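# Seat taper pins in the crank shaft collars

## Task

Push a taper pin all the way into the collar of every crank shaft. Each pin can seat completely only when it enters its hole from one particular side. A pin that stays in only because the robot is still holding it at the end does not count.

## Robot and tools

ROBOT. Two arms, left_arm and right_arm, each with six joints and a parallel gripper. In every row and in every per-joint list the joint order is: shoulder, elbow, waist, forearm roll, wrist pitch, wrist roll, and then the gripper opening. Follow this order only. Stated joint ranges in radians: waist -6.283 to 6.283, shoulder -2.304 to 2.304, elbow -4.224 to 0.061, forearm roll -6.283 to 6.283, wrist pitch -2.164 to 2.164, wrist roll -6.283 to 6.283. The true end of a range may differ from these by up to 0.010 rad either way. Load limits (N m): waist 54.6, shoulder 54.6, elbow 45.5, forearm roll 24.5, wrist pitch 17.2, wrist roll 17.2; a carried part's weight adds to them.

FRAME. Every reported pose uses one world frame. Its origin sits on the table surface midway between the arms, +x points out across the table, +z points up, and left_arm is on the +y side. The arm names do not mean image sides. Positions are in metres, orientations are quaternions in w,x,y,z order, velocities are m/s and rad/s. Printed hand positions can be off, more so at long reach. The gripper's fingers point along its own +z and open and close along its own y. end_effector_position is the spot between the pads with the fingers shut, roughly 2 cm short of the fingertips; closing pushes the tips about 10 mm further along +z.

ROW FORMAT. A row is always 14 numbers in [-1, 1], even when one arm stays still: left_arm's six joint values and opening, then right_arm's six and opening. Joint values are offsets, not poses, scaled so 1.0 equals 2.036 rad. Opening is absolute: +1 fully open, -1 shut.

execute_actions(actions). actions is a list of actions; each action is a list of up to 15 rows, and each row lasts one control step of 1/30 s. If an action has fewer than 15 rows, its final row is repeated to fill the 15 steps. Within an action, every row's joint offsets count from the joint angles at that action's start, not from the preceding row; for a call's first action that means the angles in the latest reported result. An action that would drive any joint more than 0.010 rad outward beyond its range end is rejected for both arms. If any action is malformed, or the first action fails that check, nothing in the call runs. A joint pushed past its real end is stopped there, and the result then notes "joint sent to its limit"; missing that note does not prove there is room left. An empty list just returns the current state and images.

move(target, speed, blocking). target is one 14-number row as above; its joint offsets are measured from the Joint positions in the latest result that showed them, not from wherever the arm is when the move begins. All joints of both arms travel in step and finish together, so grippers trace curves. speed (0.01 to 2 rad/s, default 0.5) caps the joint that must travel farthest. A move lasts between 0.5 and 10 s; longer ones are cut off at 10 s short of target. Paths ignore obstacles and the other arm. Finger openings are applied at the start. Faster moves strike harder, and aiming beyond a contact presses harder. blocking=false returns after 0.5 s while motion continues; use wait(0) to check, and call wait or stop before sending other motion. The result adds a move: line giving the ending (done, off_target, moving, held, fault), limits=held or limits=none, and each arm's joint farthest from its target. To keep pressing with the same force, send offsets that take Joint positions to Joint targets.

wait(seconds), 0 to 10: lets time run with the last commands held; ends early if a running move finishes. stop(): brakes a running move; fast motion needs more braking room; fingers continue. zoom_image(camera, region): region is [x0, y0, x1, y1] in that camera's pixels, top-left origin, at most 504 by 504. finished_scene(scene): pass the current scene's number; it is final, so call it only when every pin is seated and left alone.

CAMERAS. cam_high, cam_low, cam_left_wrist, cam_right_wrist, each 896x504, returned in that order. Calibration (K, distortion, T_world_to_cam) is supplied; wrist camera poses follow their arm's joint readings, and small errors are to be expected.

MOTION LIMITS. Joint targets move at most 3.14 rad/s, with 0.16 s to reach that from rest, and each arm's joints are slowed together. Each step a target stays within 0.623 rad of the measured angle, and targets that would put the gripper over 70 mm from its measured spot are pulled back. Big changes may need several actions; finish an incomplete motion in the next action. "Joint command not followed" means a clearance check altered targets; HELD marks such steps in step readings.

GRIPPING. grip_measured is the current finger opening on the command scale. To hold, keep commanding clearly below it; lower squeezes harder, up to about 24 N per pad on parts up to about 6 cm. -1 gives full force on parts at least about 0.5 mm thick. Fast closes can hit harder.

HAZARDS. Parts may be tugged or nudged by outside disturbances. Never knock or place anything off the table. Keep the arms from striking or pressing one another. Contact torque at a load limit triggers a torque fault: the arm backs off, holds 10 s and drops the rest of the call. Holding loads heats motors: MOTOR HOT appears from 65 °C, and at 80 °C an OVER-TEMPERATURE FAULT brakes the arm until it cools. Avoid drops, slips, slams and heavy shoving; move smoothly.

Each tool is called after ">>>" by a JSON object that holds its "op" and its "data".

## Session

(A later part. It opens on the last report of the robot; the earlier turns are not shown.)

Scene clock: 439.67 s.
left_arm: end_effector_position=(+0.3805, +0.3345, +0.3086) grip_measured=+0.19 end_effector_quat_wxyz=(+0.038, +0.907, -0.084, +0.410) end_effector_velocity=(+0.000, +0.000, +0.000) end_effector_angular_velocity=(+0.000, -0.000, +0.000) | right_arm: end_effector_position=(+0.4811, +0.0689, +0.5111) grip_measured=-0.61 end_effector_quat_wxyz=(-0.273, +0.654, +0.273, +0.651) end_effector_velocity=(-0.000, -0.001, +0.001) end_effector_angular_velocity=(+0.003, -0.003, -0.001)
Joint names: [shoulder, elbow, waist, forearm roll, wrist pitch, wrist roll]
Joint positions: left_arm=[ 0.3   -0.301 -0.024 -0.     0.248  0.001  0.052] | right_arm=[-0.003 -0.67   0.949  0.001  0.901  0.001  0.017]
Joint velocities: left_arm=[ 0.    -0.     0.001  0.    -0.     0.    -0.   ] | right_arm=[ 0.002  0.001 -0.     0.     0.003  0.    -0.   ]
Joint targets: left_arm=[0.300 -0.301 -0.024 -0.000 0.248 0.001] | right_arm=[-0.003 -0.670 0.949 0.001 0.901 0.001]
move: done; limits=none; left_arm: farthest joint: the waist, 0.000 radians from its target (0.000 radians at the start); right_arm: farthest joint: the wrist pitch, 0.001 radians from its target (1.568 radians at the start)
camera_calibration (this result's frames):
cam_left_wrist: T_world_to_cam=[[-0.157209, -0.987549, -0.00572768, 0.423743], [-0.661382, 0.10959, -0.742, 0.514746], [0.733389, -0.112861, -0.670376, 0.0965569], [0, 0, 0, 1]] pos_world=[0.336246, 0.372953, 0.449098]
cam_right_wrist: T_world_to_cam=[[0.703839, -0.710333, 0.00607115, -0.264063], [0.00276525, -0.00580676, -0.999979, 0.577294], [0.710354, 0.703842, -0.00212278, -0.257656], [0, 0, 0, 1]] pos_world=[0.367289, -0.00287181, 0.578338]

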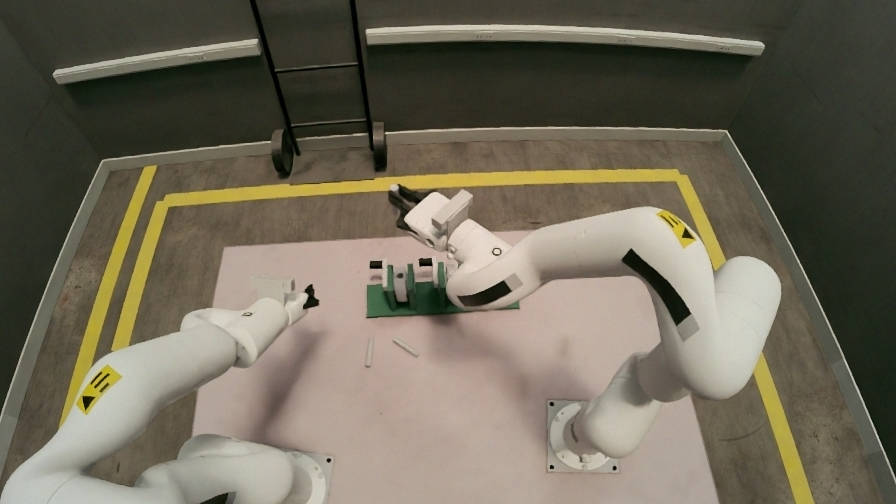

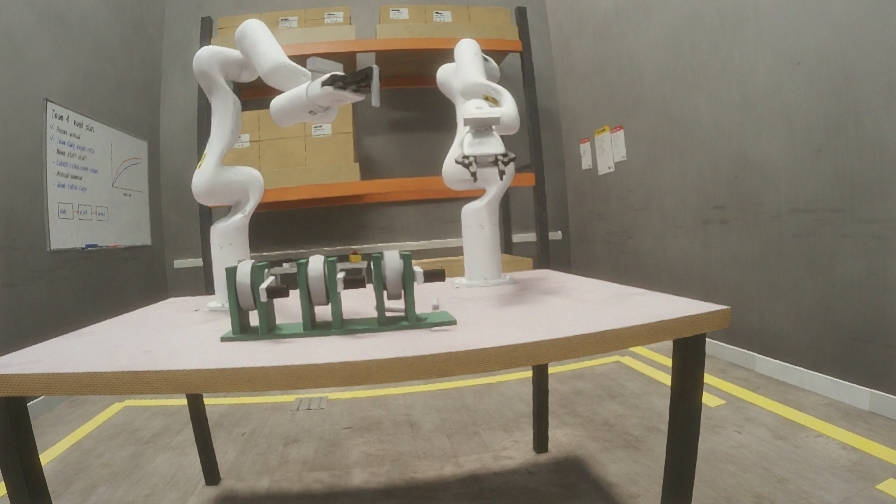

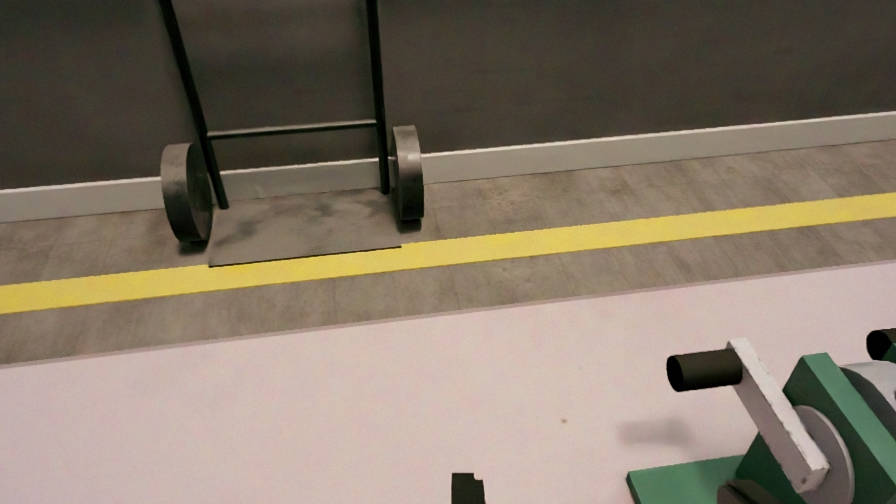

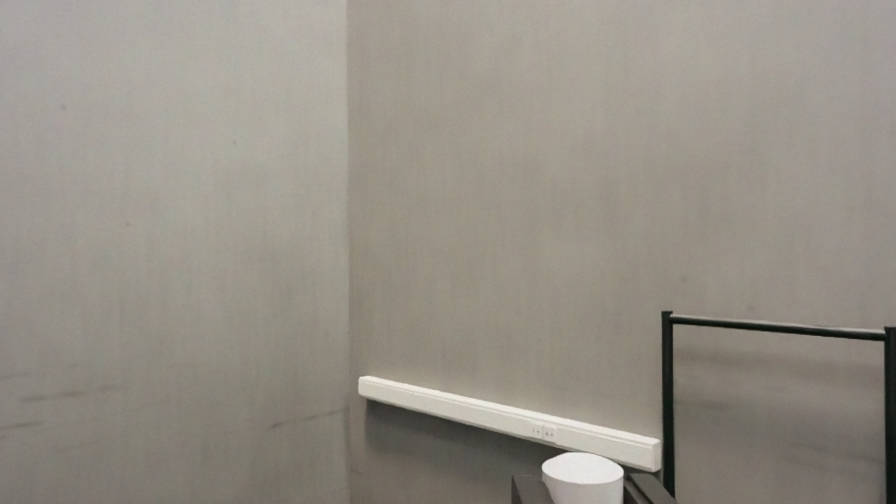

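>>> {"op": "move", "data": {"target": [0,0,-0.18,0,0,0,0.2,-0.3325,0,0,0,0.334,0,-1], "speed": 0.3}}

>>> {"op": "zoom_image", "data": {"camera": "cam_left_wrist", "region": [350,140,610,380]}}

>>> {"op": "zoom_image", "data": {"camera": "cam_low", "region": [350,190,450,290]}}

Scene clock: 450.10 s.
left_arm: end_effector_position=(+0.3238, +0.1874, +0.3086) grip_measured=+0.19 end_effector_quat_wxyz=(+0.112, +0.877, -0.248, +0.396) end_effector_velocity=(-0.000, -0.000, +0.001) end_effector_angular_velocity=(-0.001, -0.002, -0.001) | right_arm: end_effector_position=(+0.4871, +0.0749, +0.2400) grip_measured=-0.61 end_effector_quat_wxyz=(-0.273, +0.652, +0.272, +0.652) end_effector_velocity=(-0.001, -0.000, -0.003) end_effector_angular_velocity=(-0.004, +0.005, +0.001)
Joint names: [shoulder, elbow, waist, forearm roll, wrist pitch, wrist roll]
Joint positions: left_arm=[ 0.3   -0.301 -0.39  -0.     0.248  0.001  0.052] | right_arm=[-0.679 -0.67   0.949  0.001  1.581  0.001  0.017]
Joint velocities: left_arm=[ 0.002 -0.    -0.001  0.001  0.    -0.     0.   ] | right_arm=[-0.005  0.001  0.001  0.    -0.001  0.001 -0.   ]
Joint targets: left_arm=[0.300 -0.301 -0.391 -0.000 0.248 0.001] | right_arm=[-0.680 -0.670 0.949 0.001 1.581 0.001]
move: done; limits=none; left_arm: farthest joint: the waist, 0.000 radians from its target (0.366 radians at the start); right_arm: farthest joint: the waist, 0.000 radians from its target (0.000 radians at the start)
camera_calibration (this result's frames):
cam_left_wrist: T_world_to_cam=[[-0.50047, -0.865735, -0.00572342, 0.357837], [-0.578263, 0.339192, -0.741998, 0.423441], [0.644315, -0.368038, -0.670378, 0.198182], [0, 0, 0, 1]] pos_world=[0.296256, 0.239103, 0.449097]
cam_right_wrist: T_world_to_cam=[[0.703712, -0.710455, 0.00649983, -0.262388], [0.00564913, -0.00355311, -0.999978, 0.304623], [0.710463, 0.703733, 0.00151309, -0.267613], [0, 0, 0, 1]] pos_world=[0.373054, 0.00299521, 0.306726]

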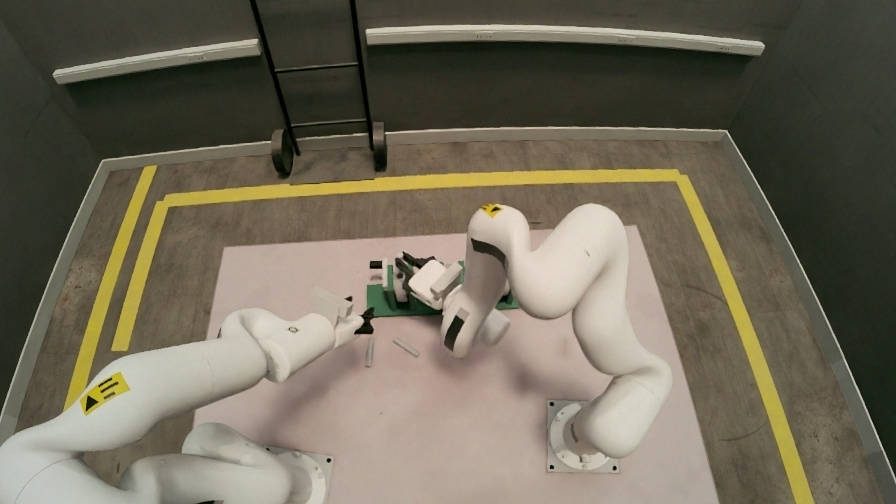

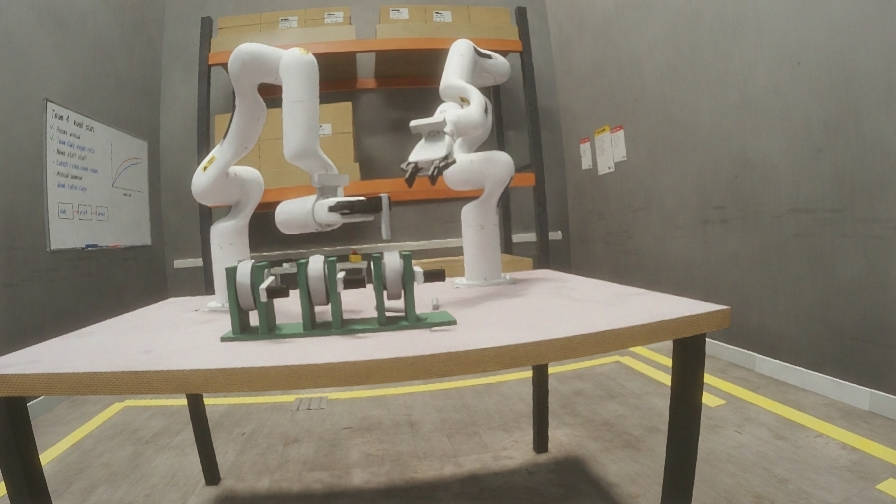

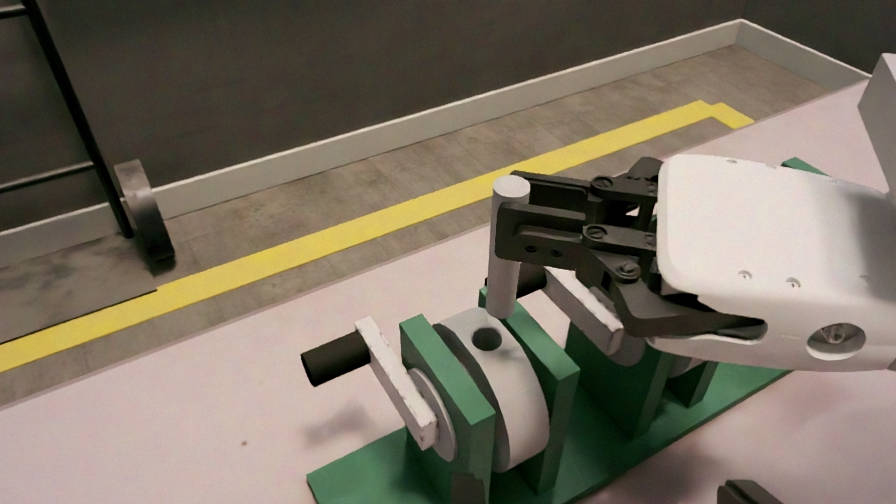

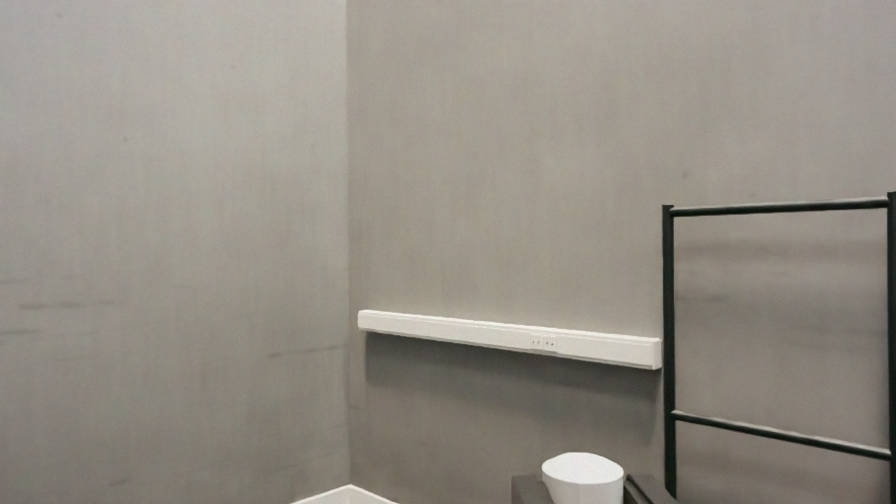

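Region (350, 140, 610, 380) of cam_left_wrist's 896x504 image, scaled by 1.938, with more detail than that image has; it fills the top 465 rows of this view, and the rest is white.

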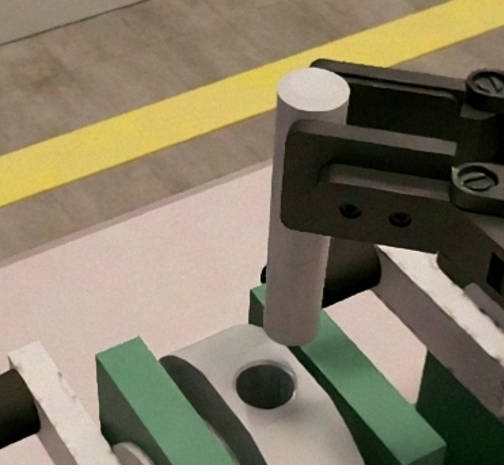

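Region (350, 190, 450, 290) of cam_low's 896x504 image, scaled by 5.040, with more detail than that image has.

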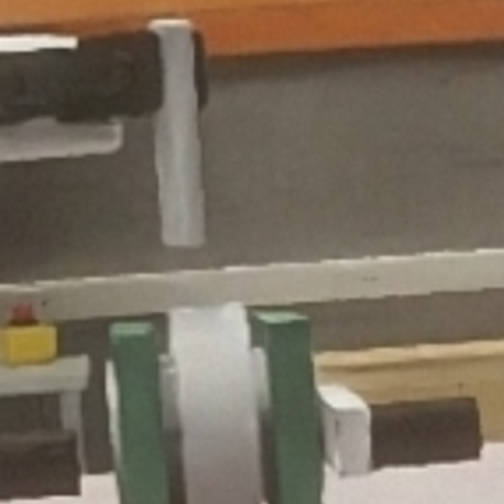

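>>> {"op": "move", "data": {"target": [0,0,0,0,0,0,0.2,-0.019,-0.0103,0.0053,0,0.0086,0,-1], "speed": 0.04}}

>>> {"op": "zoom_image", "data": {"camera": "cam_left_wrist", "region": [350,140,610,380]}}

>>> {"op": "zoom_image", "data": {"camera": "cam_low", "region": [350,190,450,290]}}

Scene clock: 463.33 s.
left_arm: end_effector_position=(+0.3238, +0.1874, +0.3086) grip_measured=+0.19 end_effector_quat_wxyz=(+0.112, +0.877, -0.248, +0.396) end_effector_velocity=(-0.000, +0.000, -0.000) end_effector_angular_velocity=(+0.001, +0.001, +0.000) | right_arm: end_effector_position=(+0.4849, +0.0825, +0.2278) grip_measured=-0.61 end_effector_quat_wxyz=(-0.276, +0.651, +0.276, +0.651) end_effector_velocity=(+0.000, +0.000, +0.001) end_effector_angular_velocity=(+0.001, -0.001, +0.000)
Joint names: [shoulder, elbow, waist, forearm roll, wrist pitch, wrist roll]
Joint positions: left_arm=[ 0.3   -0.301 -0.39  -0.     0.248  0.001  0.052] | right_arm=[-0.718 -0.691  0.96   0.001  1.598  0.001  0.017]
Joint velocities: left_arm=[ 0.001  0.     0.     0.    -0.001  0.     0.   ] | right_arm=[ 0.001 -0.001 -0.    -0.    -0.     0.    -0.   ]
Joint targets: left_arm=[0.300 -0.301 -0.390 -0.000 0.248 0.001] | right_arm=[-0.718 -0.691 0.960 0.001 1.598 0.001]
move: done; limits=none; left_arm: farthest joint: the waist, 0.000 radians from its target (0.001 radians at the start); right_arm: farthest joint: the waist, 0.000 radians from its target (0.011 radians at the start)
camera_calibration (this result's frames):
cam_left_wrist: T_world_to_cam=[[-0.50047, -0.865735, -0.00572352, 0.357837], [-0.578263, 0.339192, -0.741998, 0.423441], [0.644315, -0.368038, -0.670378, 0.198182], [0, 0, 0, 1]] pos_world=[0.296256, 0.239103, 0.449097]
cam_right_wrist: T_world_to_cam=[[0.711323, -0.702835, 0.00651436, -0.259699], [0.00560138, -0.00359945, -0.999978, 0.292463], [0.702843, 0.711343, 0.00137648, -0.268341], [0, 0, 0, 1]] pos_world=[0.371694, 0.00940937, 0.294518]

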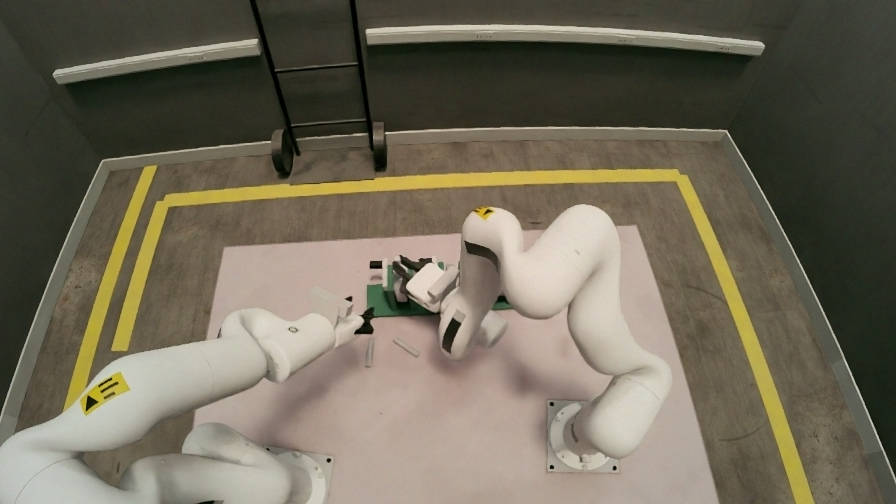

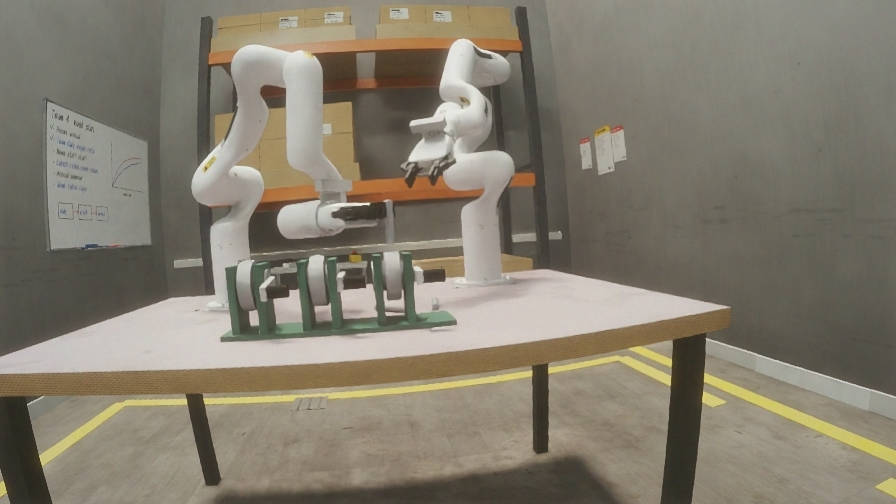

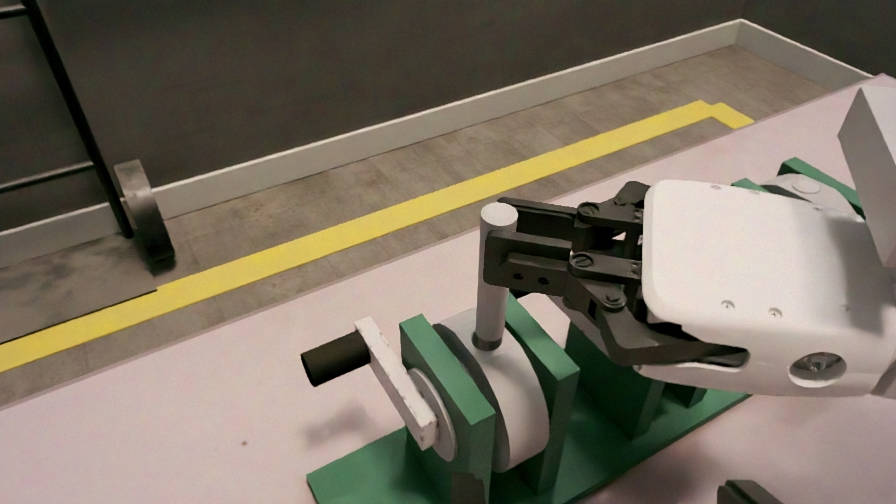

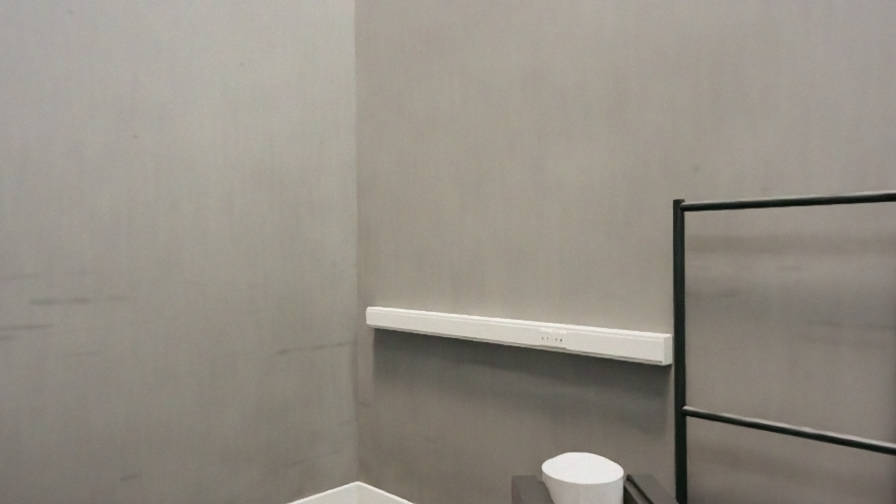

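Region (350, 140, 610, 380) of cam_left_wrist's 896x504 image, scaled by 1.938, with more detail than that image has; it fills the top 465 rows of this view, and the rest is white.

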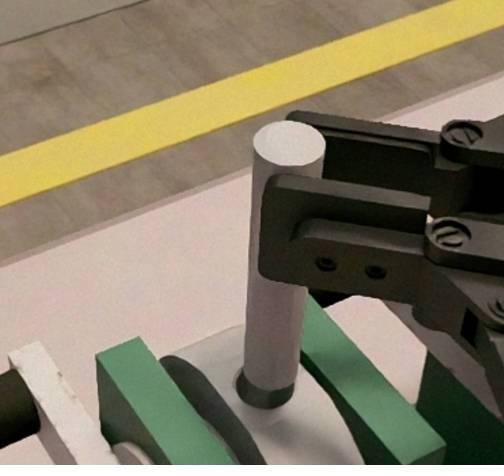

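Region (350, 190, 450, 290) of cam_low's 896x504 image, scaled by 5.040, with more detail than that image has.

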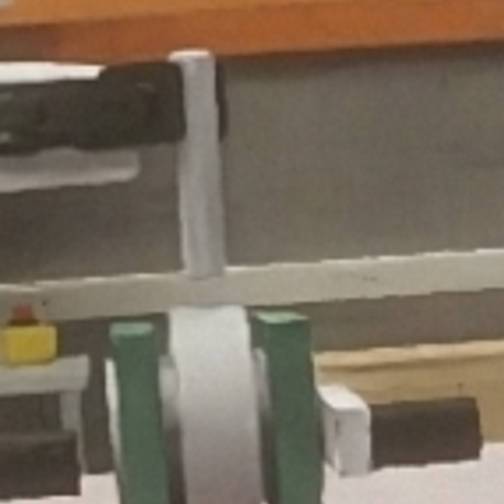

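>>> {"op": "move", "data": {"target": [0,0,0,0,0,0,0.2,-0.0125,-0.006,-0.0013,0,0.0065,0,-1], "speed": 0.03}}

>>> {"op": "zoom_image", "data": {"camera": "cam_left_wrist", "region": [420,260,550,380]}}

>>> {"op": "zoom_image", "data": {"camera": "cam_low", "region": [350,190,450,290]}}

Scene clock: 475.30 s.
left_arm: end_effector_position=(+0.3238, +0.1874, +0.3086) grip_measured=+0.19 end_effector_quat_wxyz=(+0.112, +0.877, -0.248, +0.396) end_effector_velocity=(-0.000, -0.000, -0.000) end_effector_angular_velocity=(+0.000, -0.000, -0.001) | right_arm: end_effector_position=(+0.4873, +0.0825, +0.2194) grip_measured=-0.61 end_effector_quat_wxyz=(-0.276, +0.651, +0.275, +0.651) end_effector_velocity=(+0.000, +0.000, +0.001) end_effector_angular_velocity=(+0.001, -0.001, +0.000)
Joint names: [shoulder, elbow, waist, forearm roll, wrist pitch, wrist roll]
Joint positions: left_arm=[ 0.3   -0.301 -0.39  -0.     0.248  0.001  0.052] | right_arm=[-0.743 -0.703  0.957  0.001  1.611  0.001  0.017]
Joint velocities: left_arm=[-0.  0. -0.  0.  0.  0. -0.] | right_arm=[ 0.001 -0.    -0.    -0.    -0.     0.    -0.   ]
Joint targets: left_arm=[0.300 -0.301 -0.390 -0.000 0.248 0.001] | right_arm=[-0.744 -0.703 0.957 0.001 1.611 0.001]
move: done; limits=none; left_arm: farthest joint: the waist, 0.000 radians from its target (0.000 radians at the start); right_arm: farthest joint: the waist, 0.000 radians from its target (0.002 radians at the start)
camera_calibration (this result's frames):
cam_left_wrist: T_world_to_cam=[[-0.50047, -0.865735, -0.00572358, 0.357837], [-0.578263, 0.339192, -0.741998, 0.423441], [0.644315, -0.368038, -0.670378, 0.198182], [0, 0, 0, 1]] pos_world=[0.296256, 0.239103, 0.449097]
cam_right_wrist: T_world_to_cam=[[0.709465, -0.704711, 0.00652346, -0.260259], [0.00563634, -0.00358236, -0.999978, 0.28405], [0.704718, 0.709486, 0.00143043, -0.270814], [0, 0, 0, 1]] pos_world=[0.373891, 0.00974891, 0.286129]

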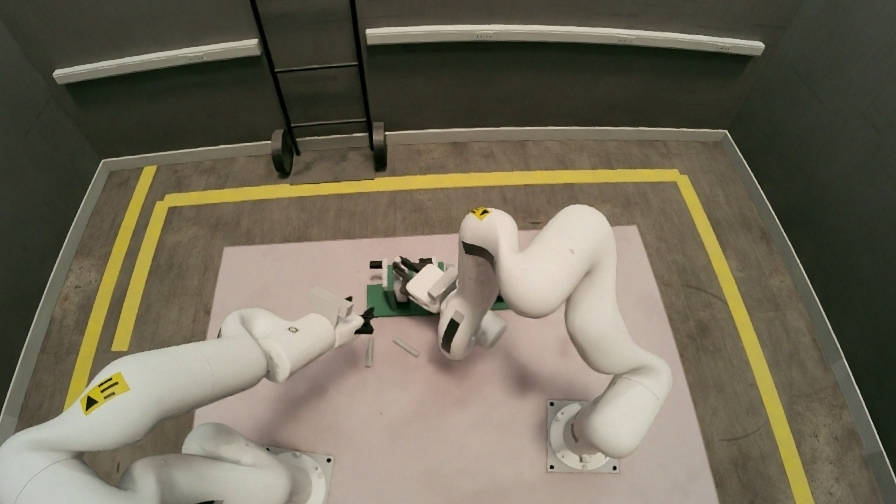

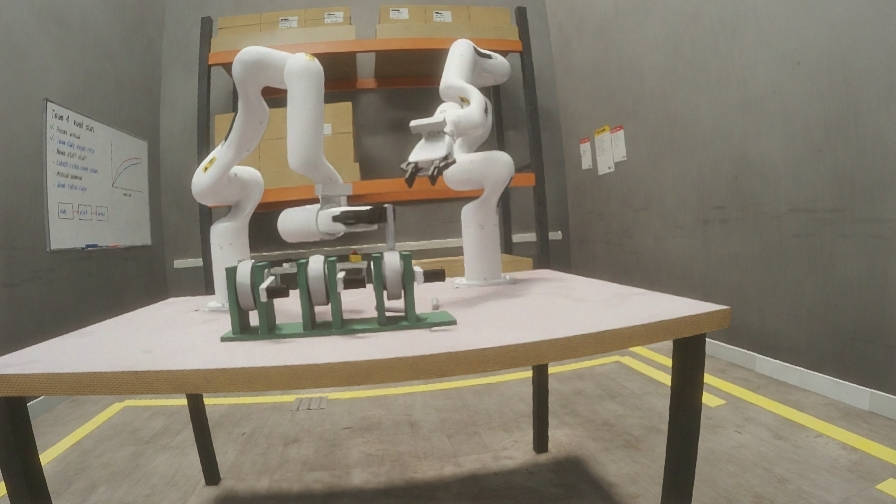

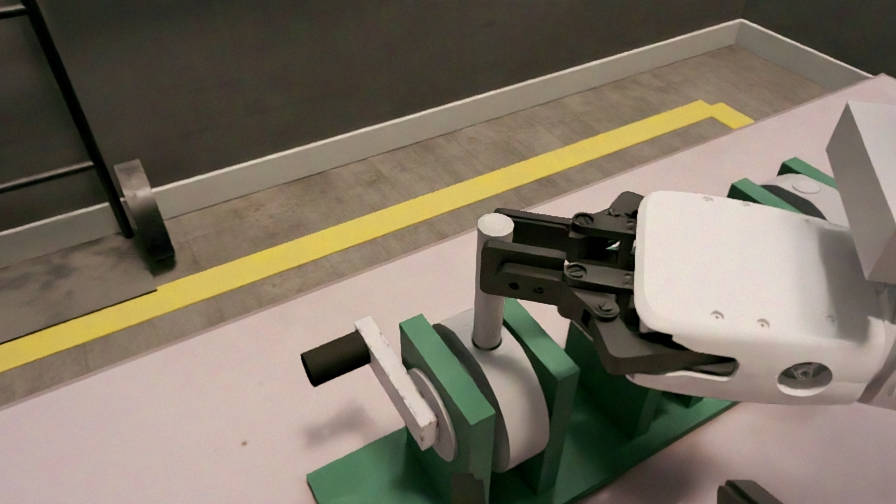

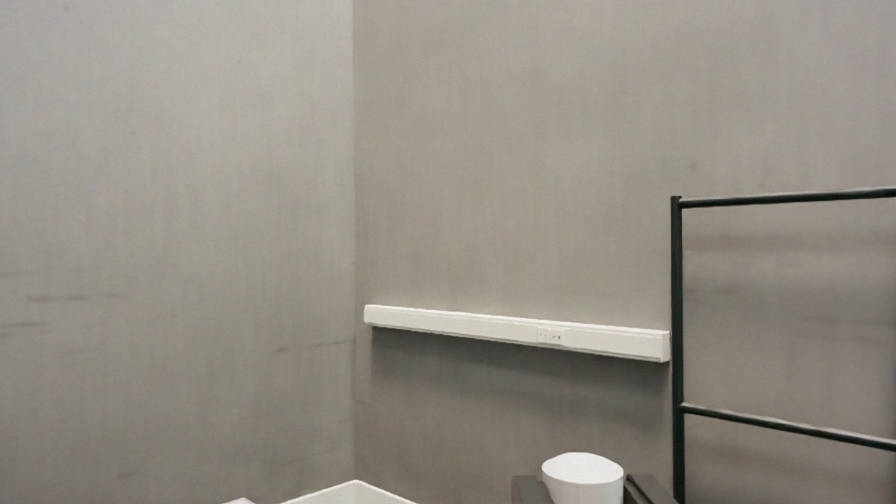

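Region (420, 260, 550, 380) of cam_left_wrist's 896x504 image, scaled by 3.877, with more detail than that image has; it fills the top 465 rows of this view, and the rest is white.

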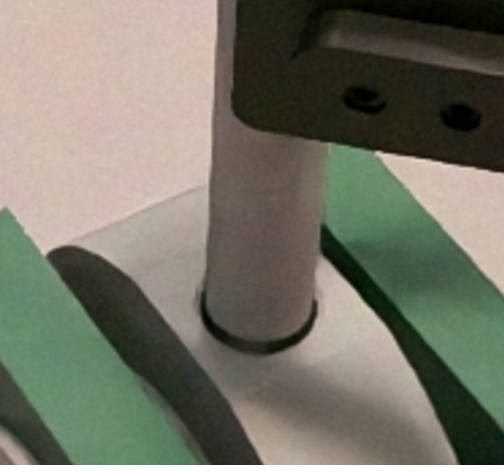

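Region (350, 190, 450, 290) of cam_low's 896x504 image, scaled by 5.040, with more detail than that image has.

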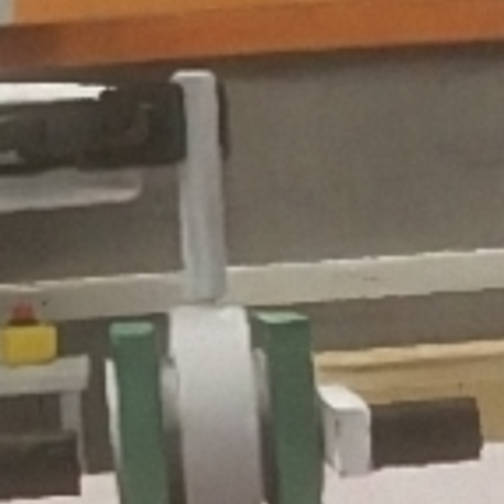

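>>> {"op": "move", "data": {"target": [0,0,0,0,0,0,0.2,-0.03,-0.0108,0,0,0.0192,0,-1], "speed": 0.02}}

Scene clock: 491.03 s.
left_arm: end_effector_position=(+0.3238, +0.1874, +0.3086) grip_measured=+0.19 end_effector_quat_wxyz=(+0.112, +0.877, -0.248, +0.396) end_effector_velocity=(+0.000, -0.000, +0.000) end_effector_angular_velocity=(-0.001, -0.000, +0.001) | right_arm: end_effector_position=(+0.4873, +0.0826, +0.2010) grip_measured=-0.62 end_effector_quat_wxyz=(-0.277, +0.647, +0.273, +0.655) end_effector_velocity=(+0.000, -0.000, +0.001) end_effector_angular_velocity=(+0.001, -0.000, -0.000)
Joint names: [shoulder, elbow, waist, forearm roll, wrist pitch, wrist roll]
Joint positions: left_arm=[ 0.3   -0.301 -0.39  -0.     0.248  0.001  0.052] | right_arm=[-0.804 -0.725  0.957  0.001  1.663  0.001  0.017]
Joint velocities: left_arm=[ 0.    -0.    -0.    -0.001  0.001 -0.     0.   ] | right_arm=[ 0.001 -0.    -0.    -0.    -0.     0.    -0.   ]
Joint targets: left_arm=[0.300 -0.301 -0.390 -0.000 0.248 0.001] | right_arm=[-0.805 -0.725 0.957 0.001 1.650 0.001]
move: off_target (right_arm); limits=none; left_arm: farthest joint: the waist, 0.000 radians from its target (0.000 radians at the start); right_arm: farthest joint: the wrist pitch, 0.013 radians from its target (0.039 radians at the start)
camera_calibration (this result's frames):
cam_left_wrist: T_world_to_cam=[[-0.50047, -0.865735, -0.00572349, 0.357837], [-0.578263, 0.339192, -0.741998, 0.423441], [0.644315, -0.368038, -0.670378, 0.198182], [0, 0, 0, 1]] pos_world=[0.296256, 0.239103, 0.449097]
cam_right_wrist: T_world_to_cam=[[0.70942, -0.704757, 0.00640562, -0.260083], [0.0144376, 0.00544508, -0.999881, 0.260647], [0.704638, 0.709428, 0.0140378, -0.273338], [0, 0, 0, 1]] pos_world=[0.373349, 0.00919933, 0.266119]

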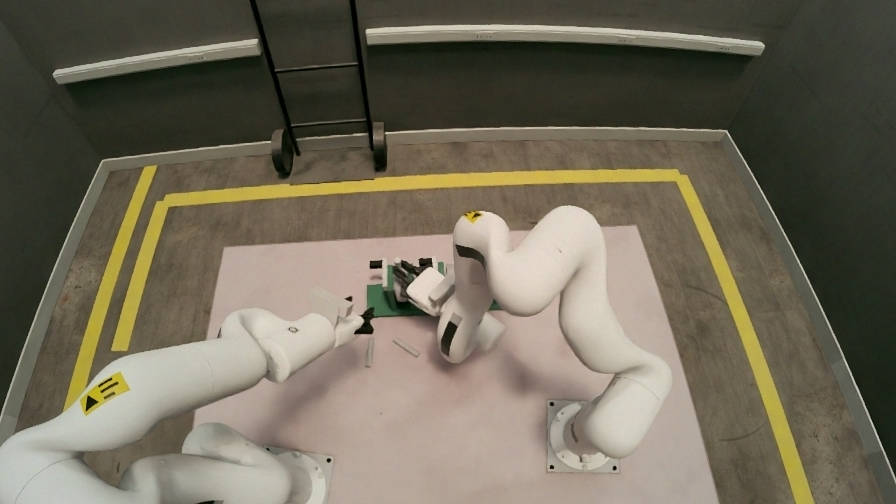

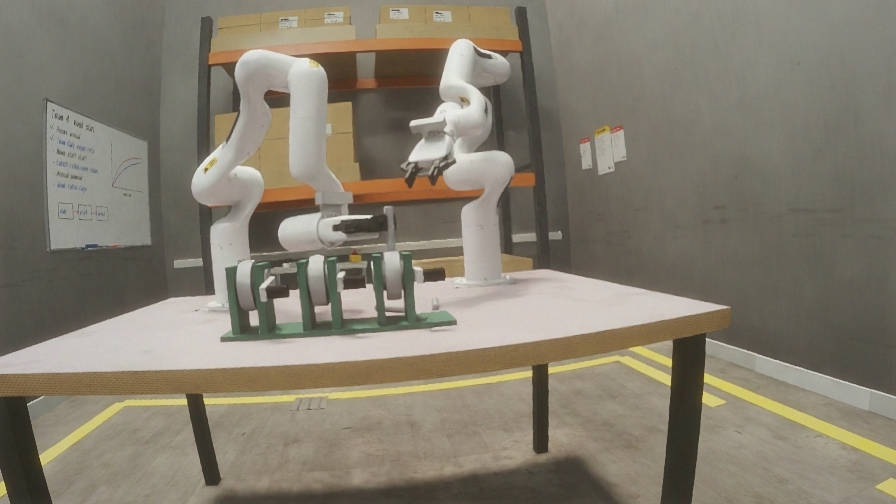

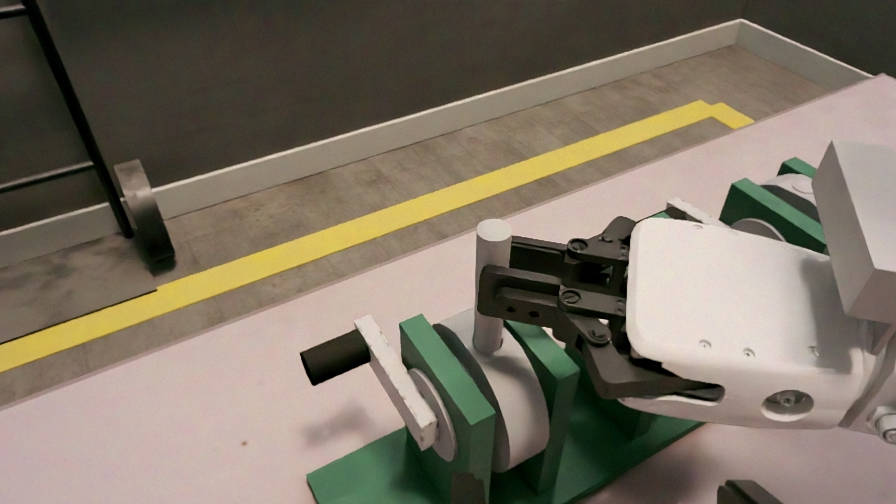

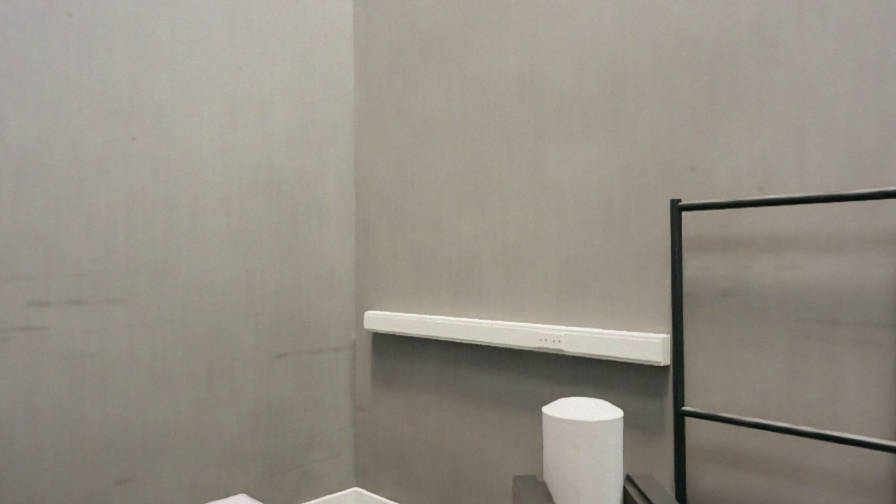

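>>> {"op": "move", "data": {"target": [0,0,0,0,0,0,0.2,0.004,-0.001,-0.001,0,-0.005,0,-1], "speed": 0.02}}

>>> {"op": "zoom_image", "data": {"camera": "cam_left_wrist", "region": [420,260,550,380]}}

>>> {"op": "zoom_image", "data": {"camera": "cam_low", "region": [350,190,450,290]}}

Scene clock: 501.83 s.
left_arm: end_effector_position=(+0.3238, +0.1874, +0.3086) grip_measured=+0.19 end_effector_quat_wxyz=(+0.112, +0.877, -0.248, +0.396) end_effector_velocity=(+0.000, -0.000, -0.000) end_effector_angular_velocity=(-0.000, -0.000, +0.000) | right_arm: end_effector_position=(+0.4898, +0.0833, +0.2046) grip_measured=-0.62 end_effector_quat_wxyz=(-0.277, +0.647, +0.273, +0.656) end_effector_velocity=(-0.000, -0.001, -0.002) end_effector_angular_velocity=(-0.004, +0.003, -0.001)
Joint names: [shoulder, elbow, waist, forearm roll, wrist pitch, wrist roll]
Joint positions: left_arm=[ 0.3   -0.301 -0.39  -0.     0.248  0.001  0.052] | right_arm=[-0.796 -0.727  0.955  0.001  1.653  0.001  0.017]
Joint velocities: left_arm=[-0.001  0.     0.     0.     0.001 -0.     0.   ] | right_arm=[-0.001  0.002 -0.001  0.001 -0.002 -0.001 -0.   ]
Joint targets: left_arm=[0.300 -0.301 -0.390 -0.000 0.248 0.001] | right_arm=[-0.796 -0.727 0.955 0.001 1.653 0.001]
move: done; limits=none; left_arm: farthest joint: the waist, 0.000 radians from its target (0.000 radians at the start); right_arm: farthest joint: the waist, 0.000 radians from its target (0.002 radians at the start)
camera_calibration (this result's frames):
cam_left_wrist: T_world_to_cam=[[-0.50047, -0.865735, -0.00572362, 0.357837], [-0.578263, 0.339192, -0.741998, 0.423441], [0.644315, -0.368038, -0.670378, 0.198182], [0, 0, 0, 1]] pos_world=[0.296256, 0.239103, 0.449097]
cam_right_wrist: T_world_to_cam=[[0.708065, -0.706119, 0.00634476, -0.260549], [0.014604, 0.00565991, -0.999877, 0.264074], [0.705996, 0.708071, 0.0143197, -0.276286], [0, 0, 0, 1]] pos_world=[0.375685, 0.010157, 0.269651]

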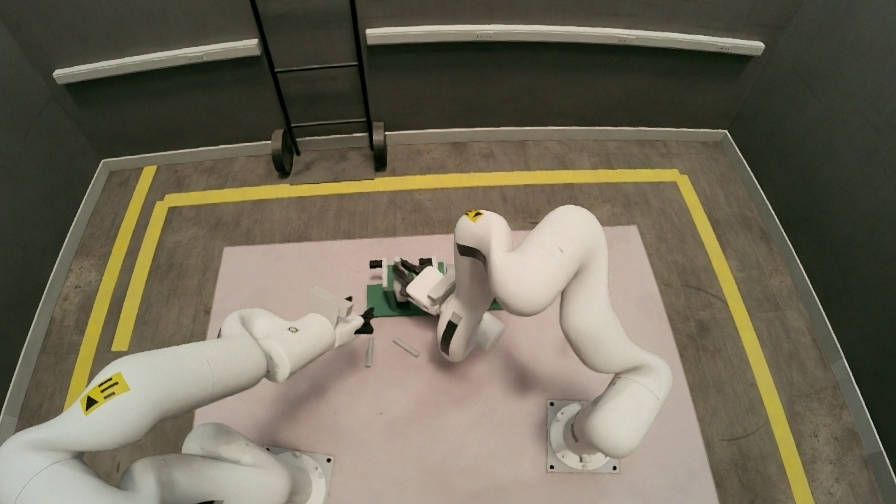

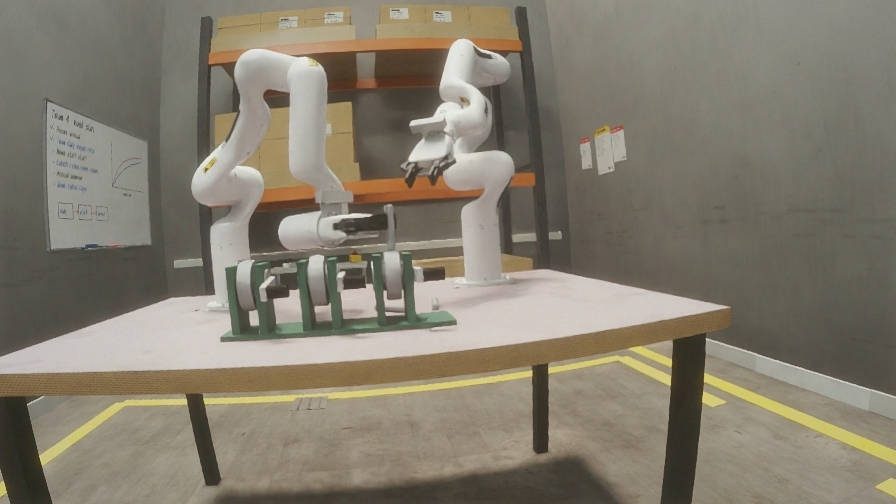

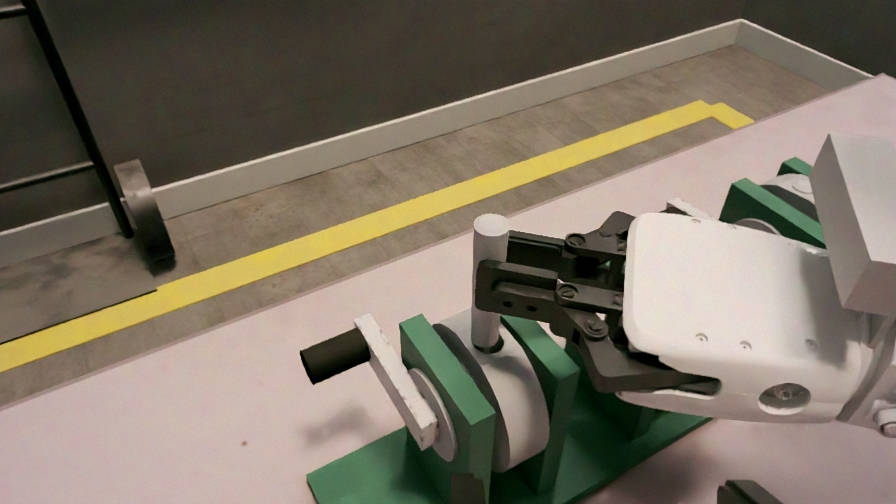

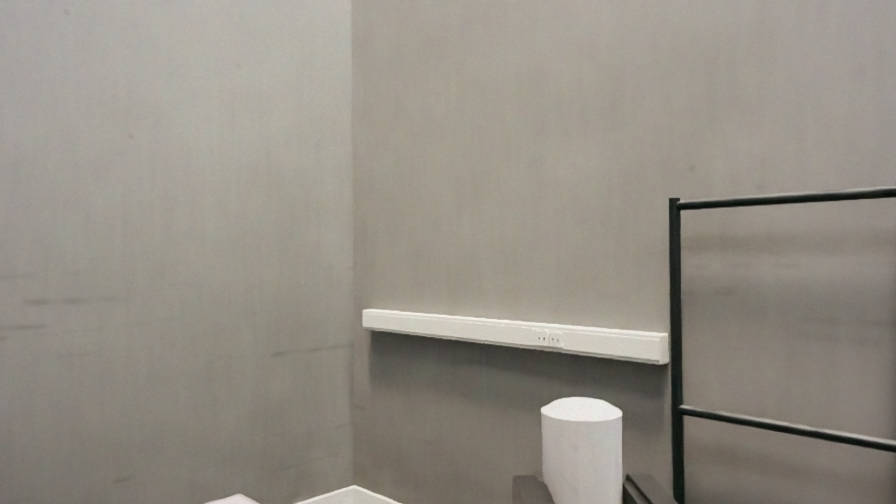

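Region (420, 260, 550, 380) of cam_left_wrist's 896x504 image, scaled by 3.877, with more detail than that image has; it fills the top 465 rows of this view, and the rest is white.

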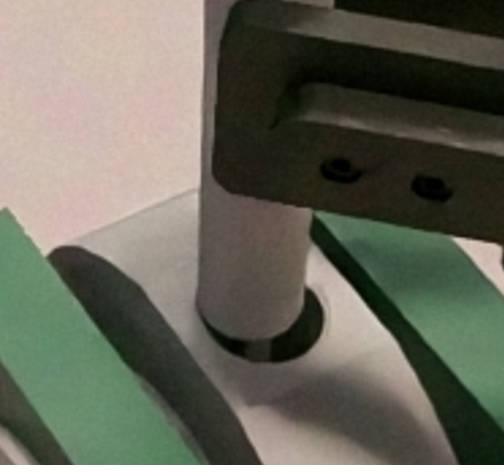

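Region (350, 190, 450, 290) of cam_low's 896x504 image, scaled by 5.040, with more detail than that image has.

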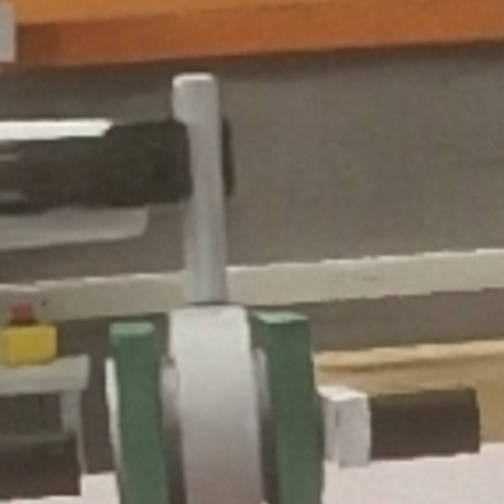

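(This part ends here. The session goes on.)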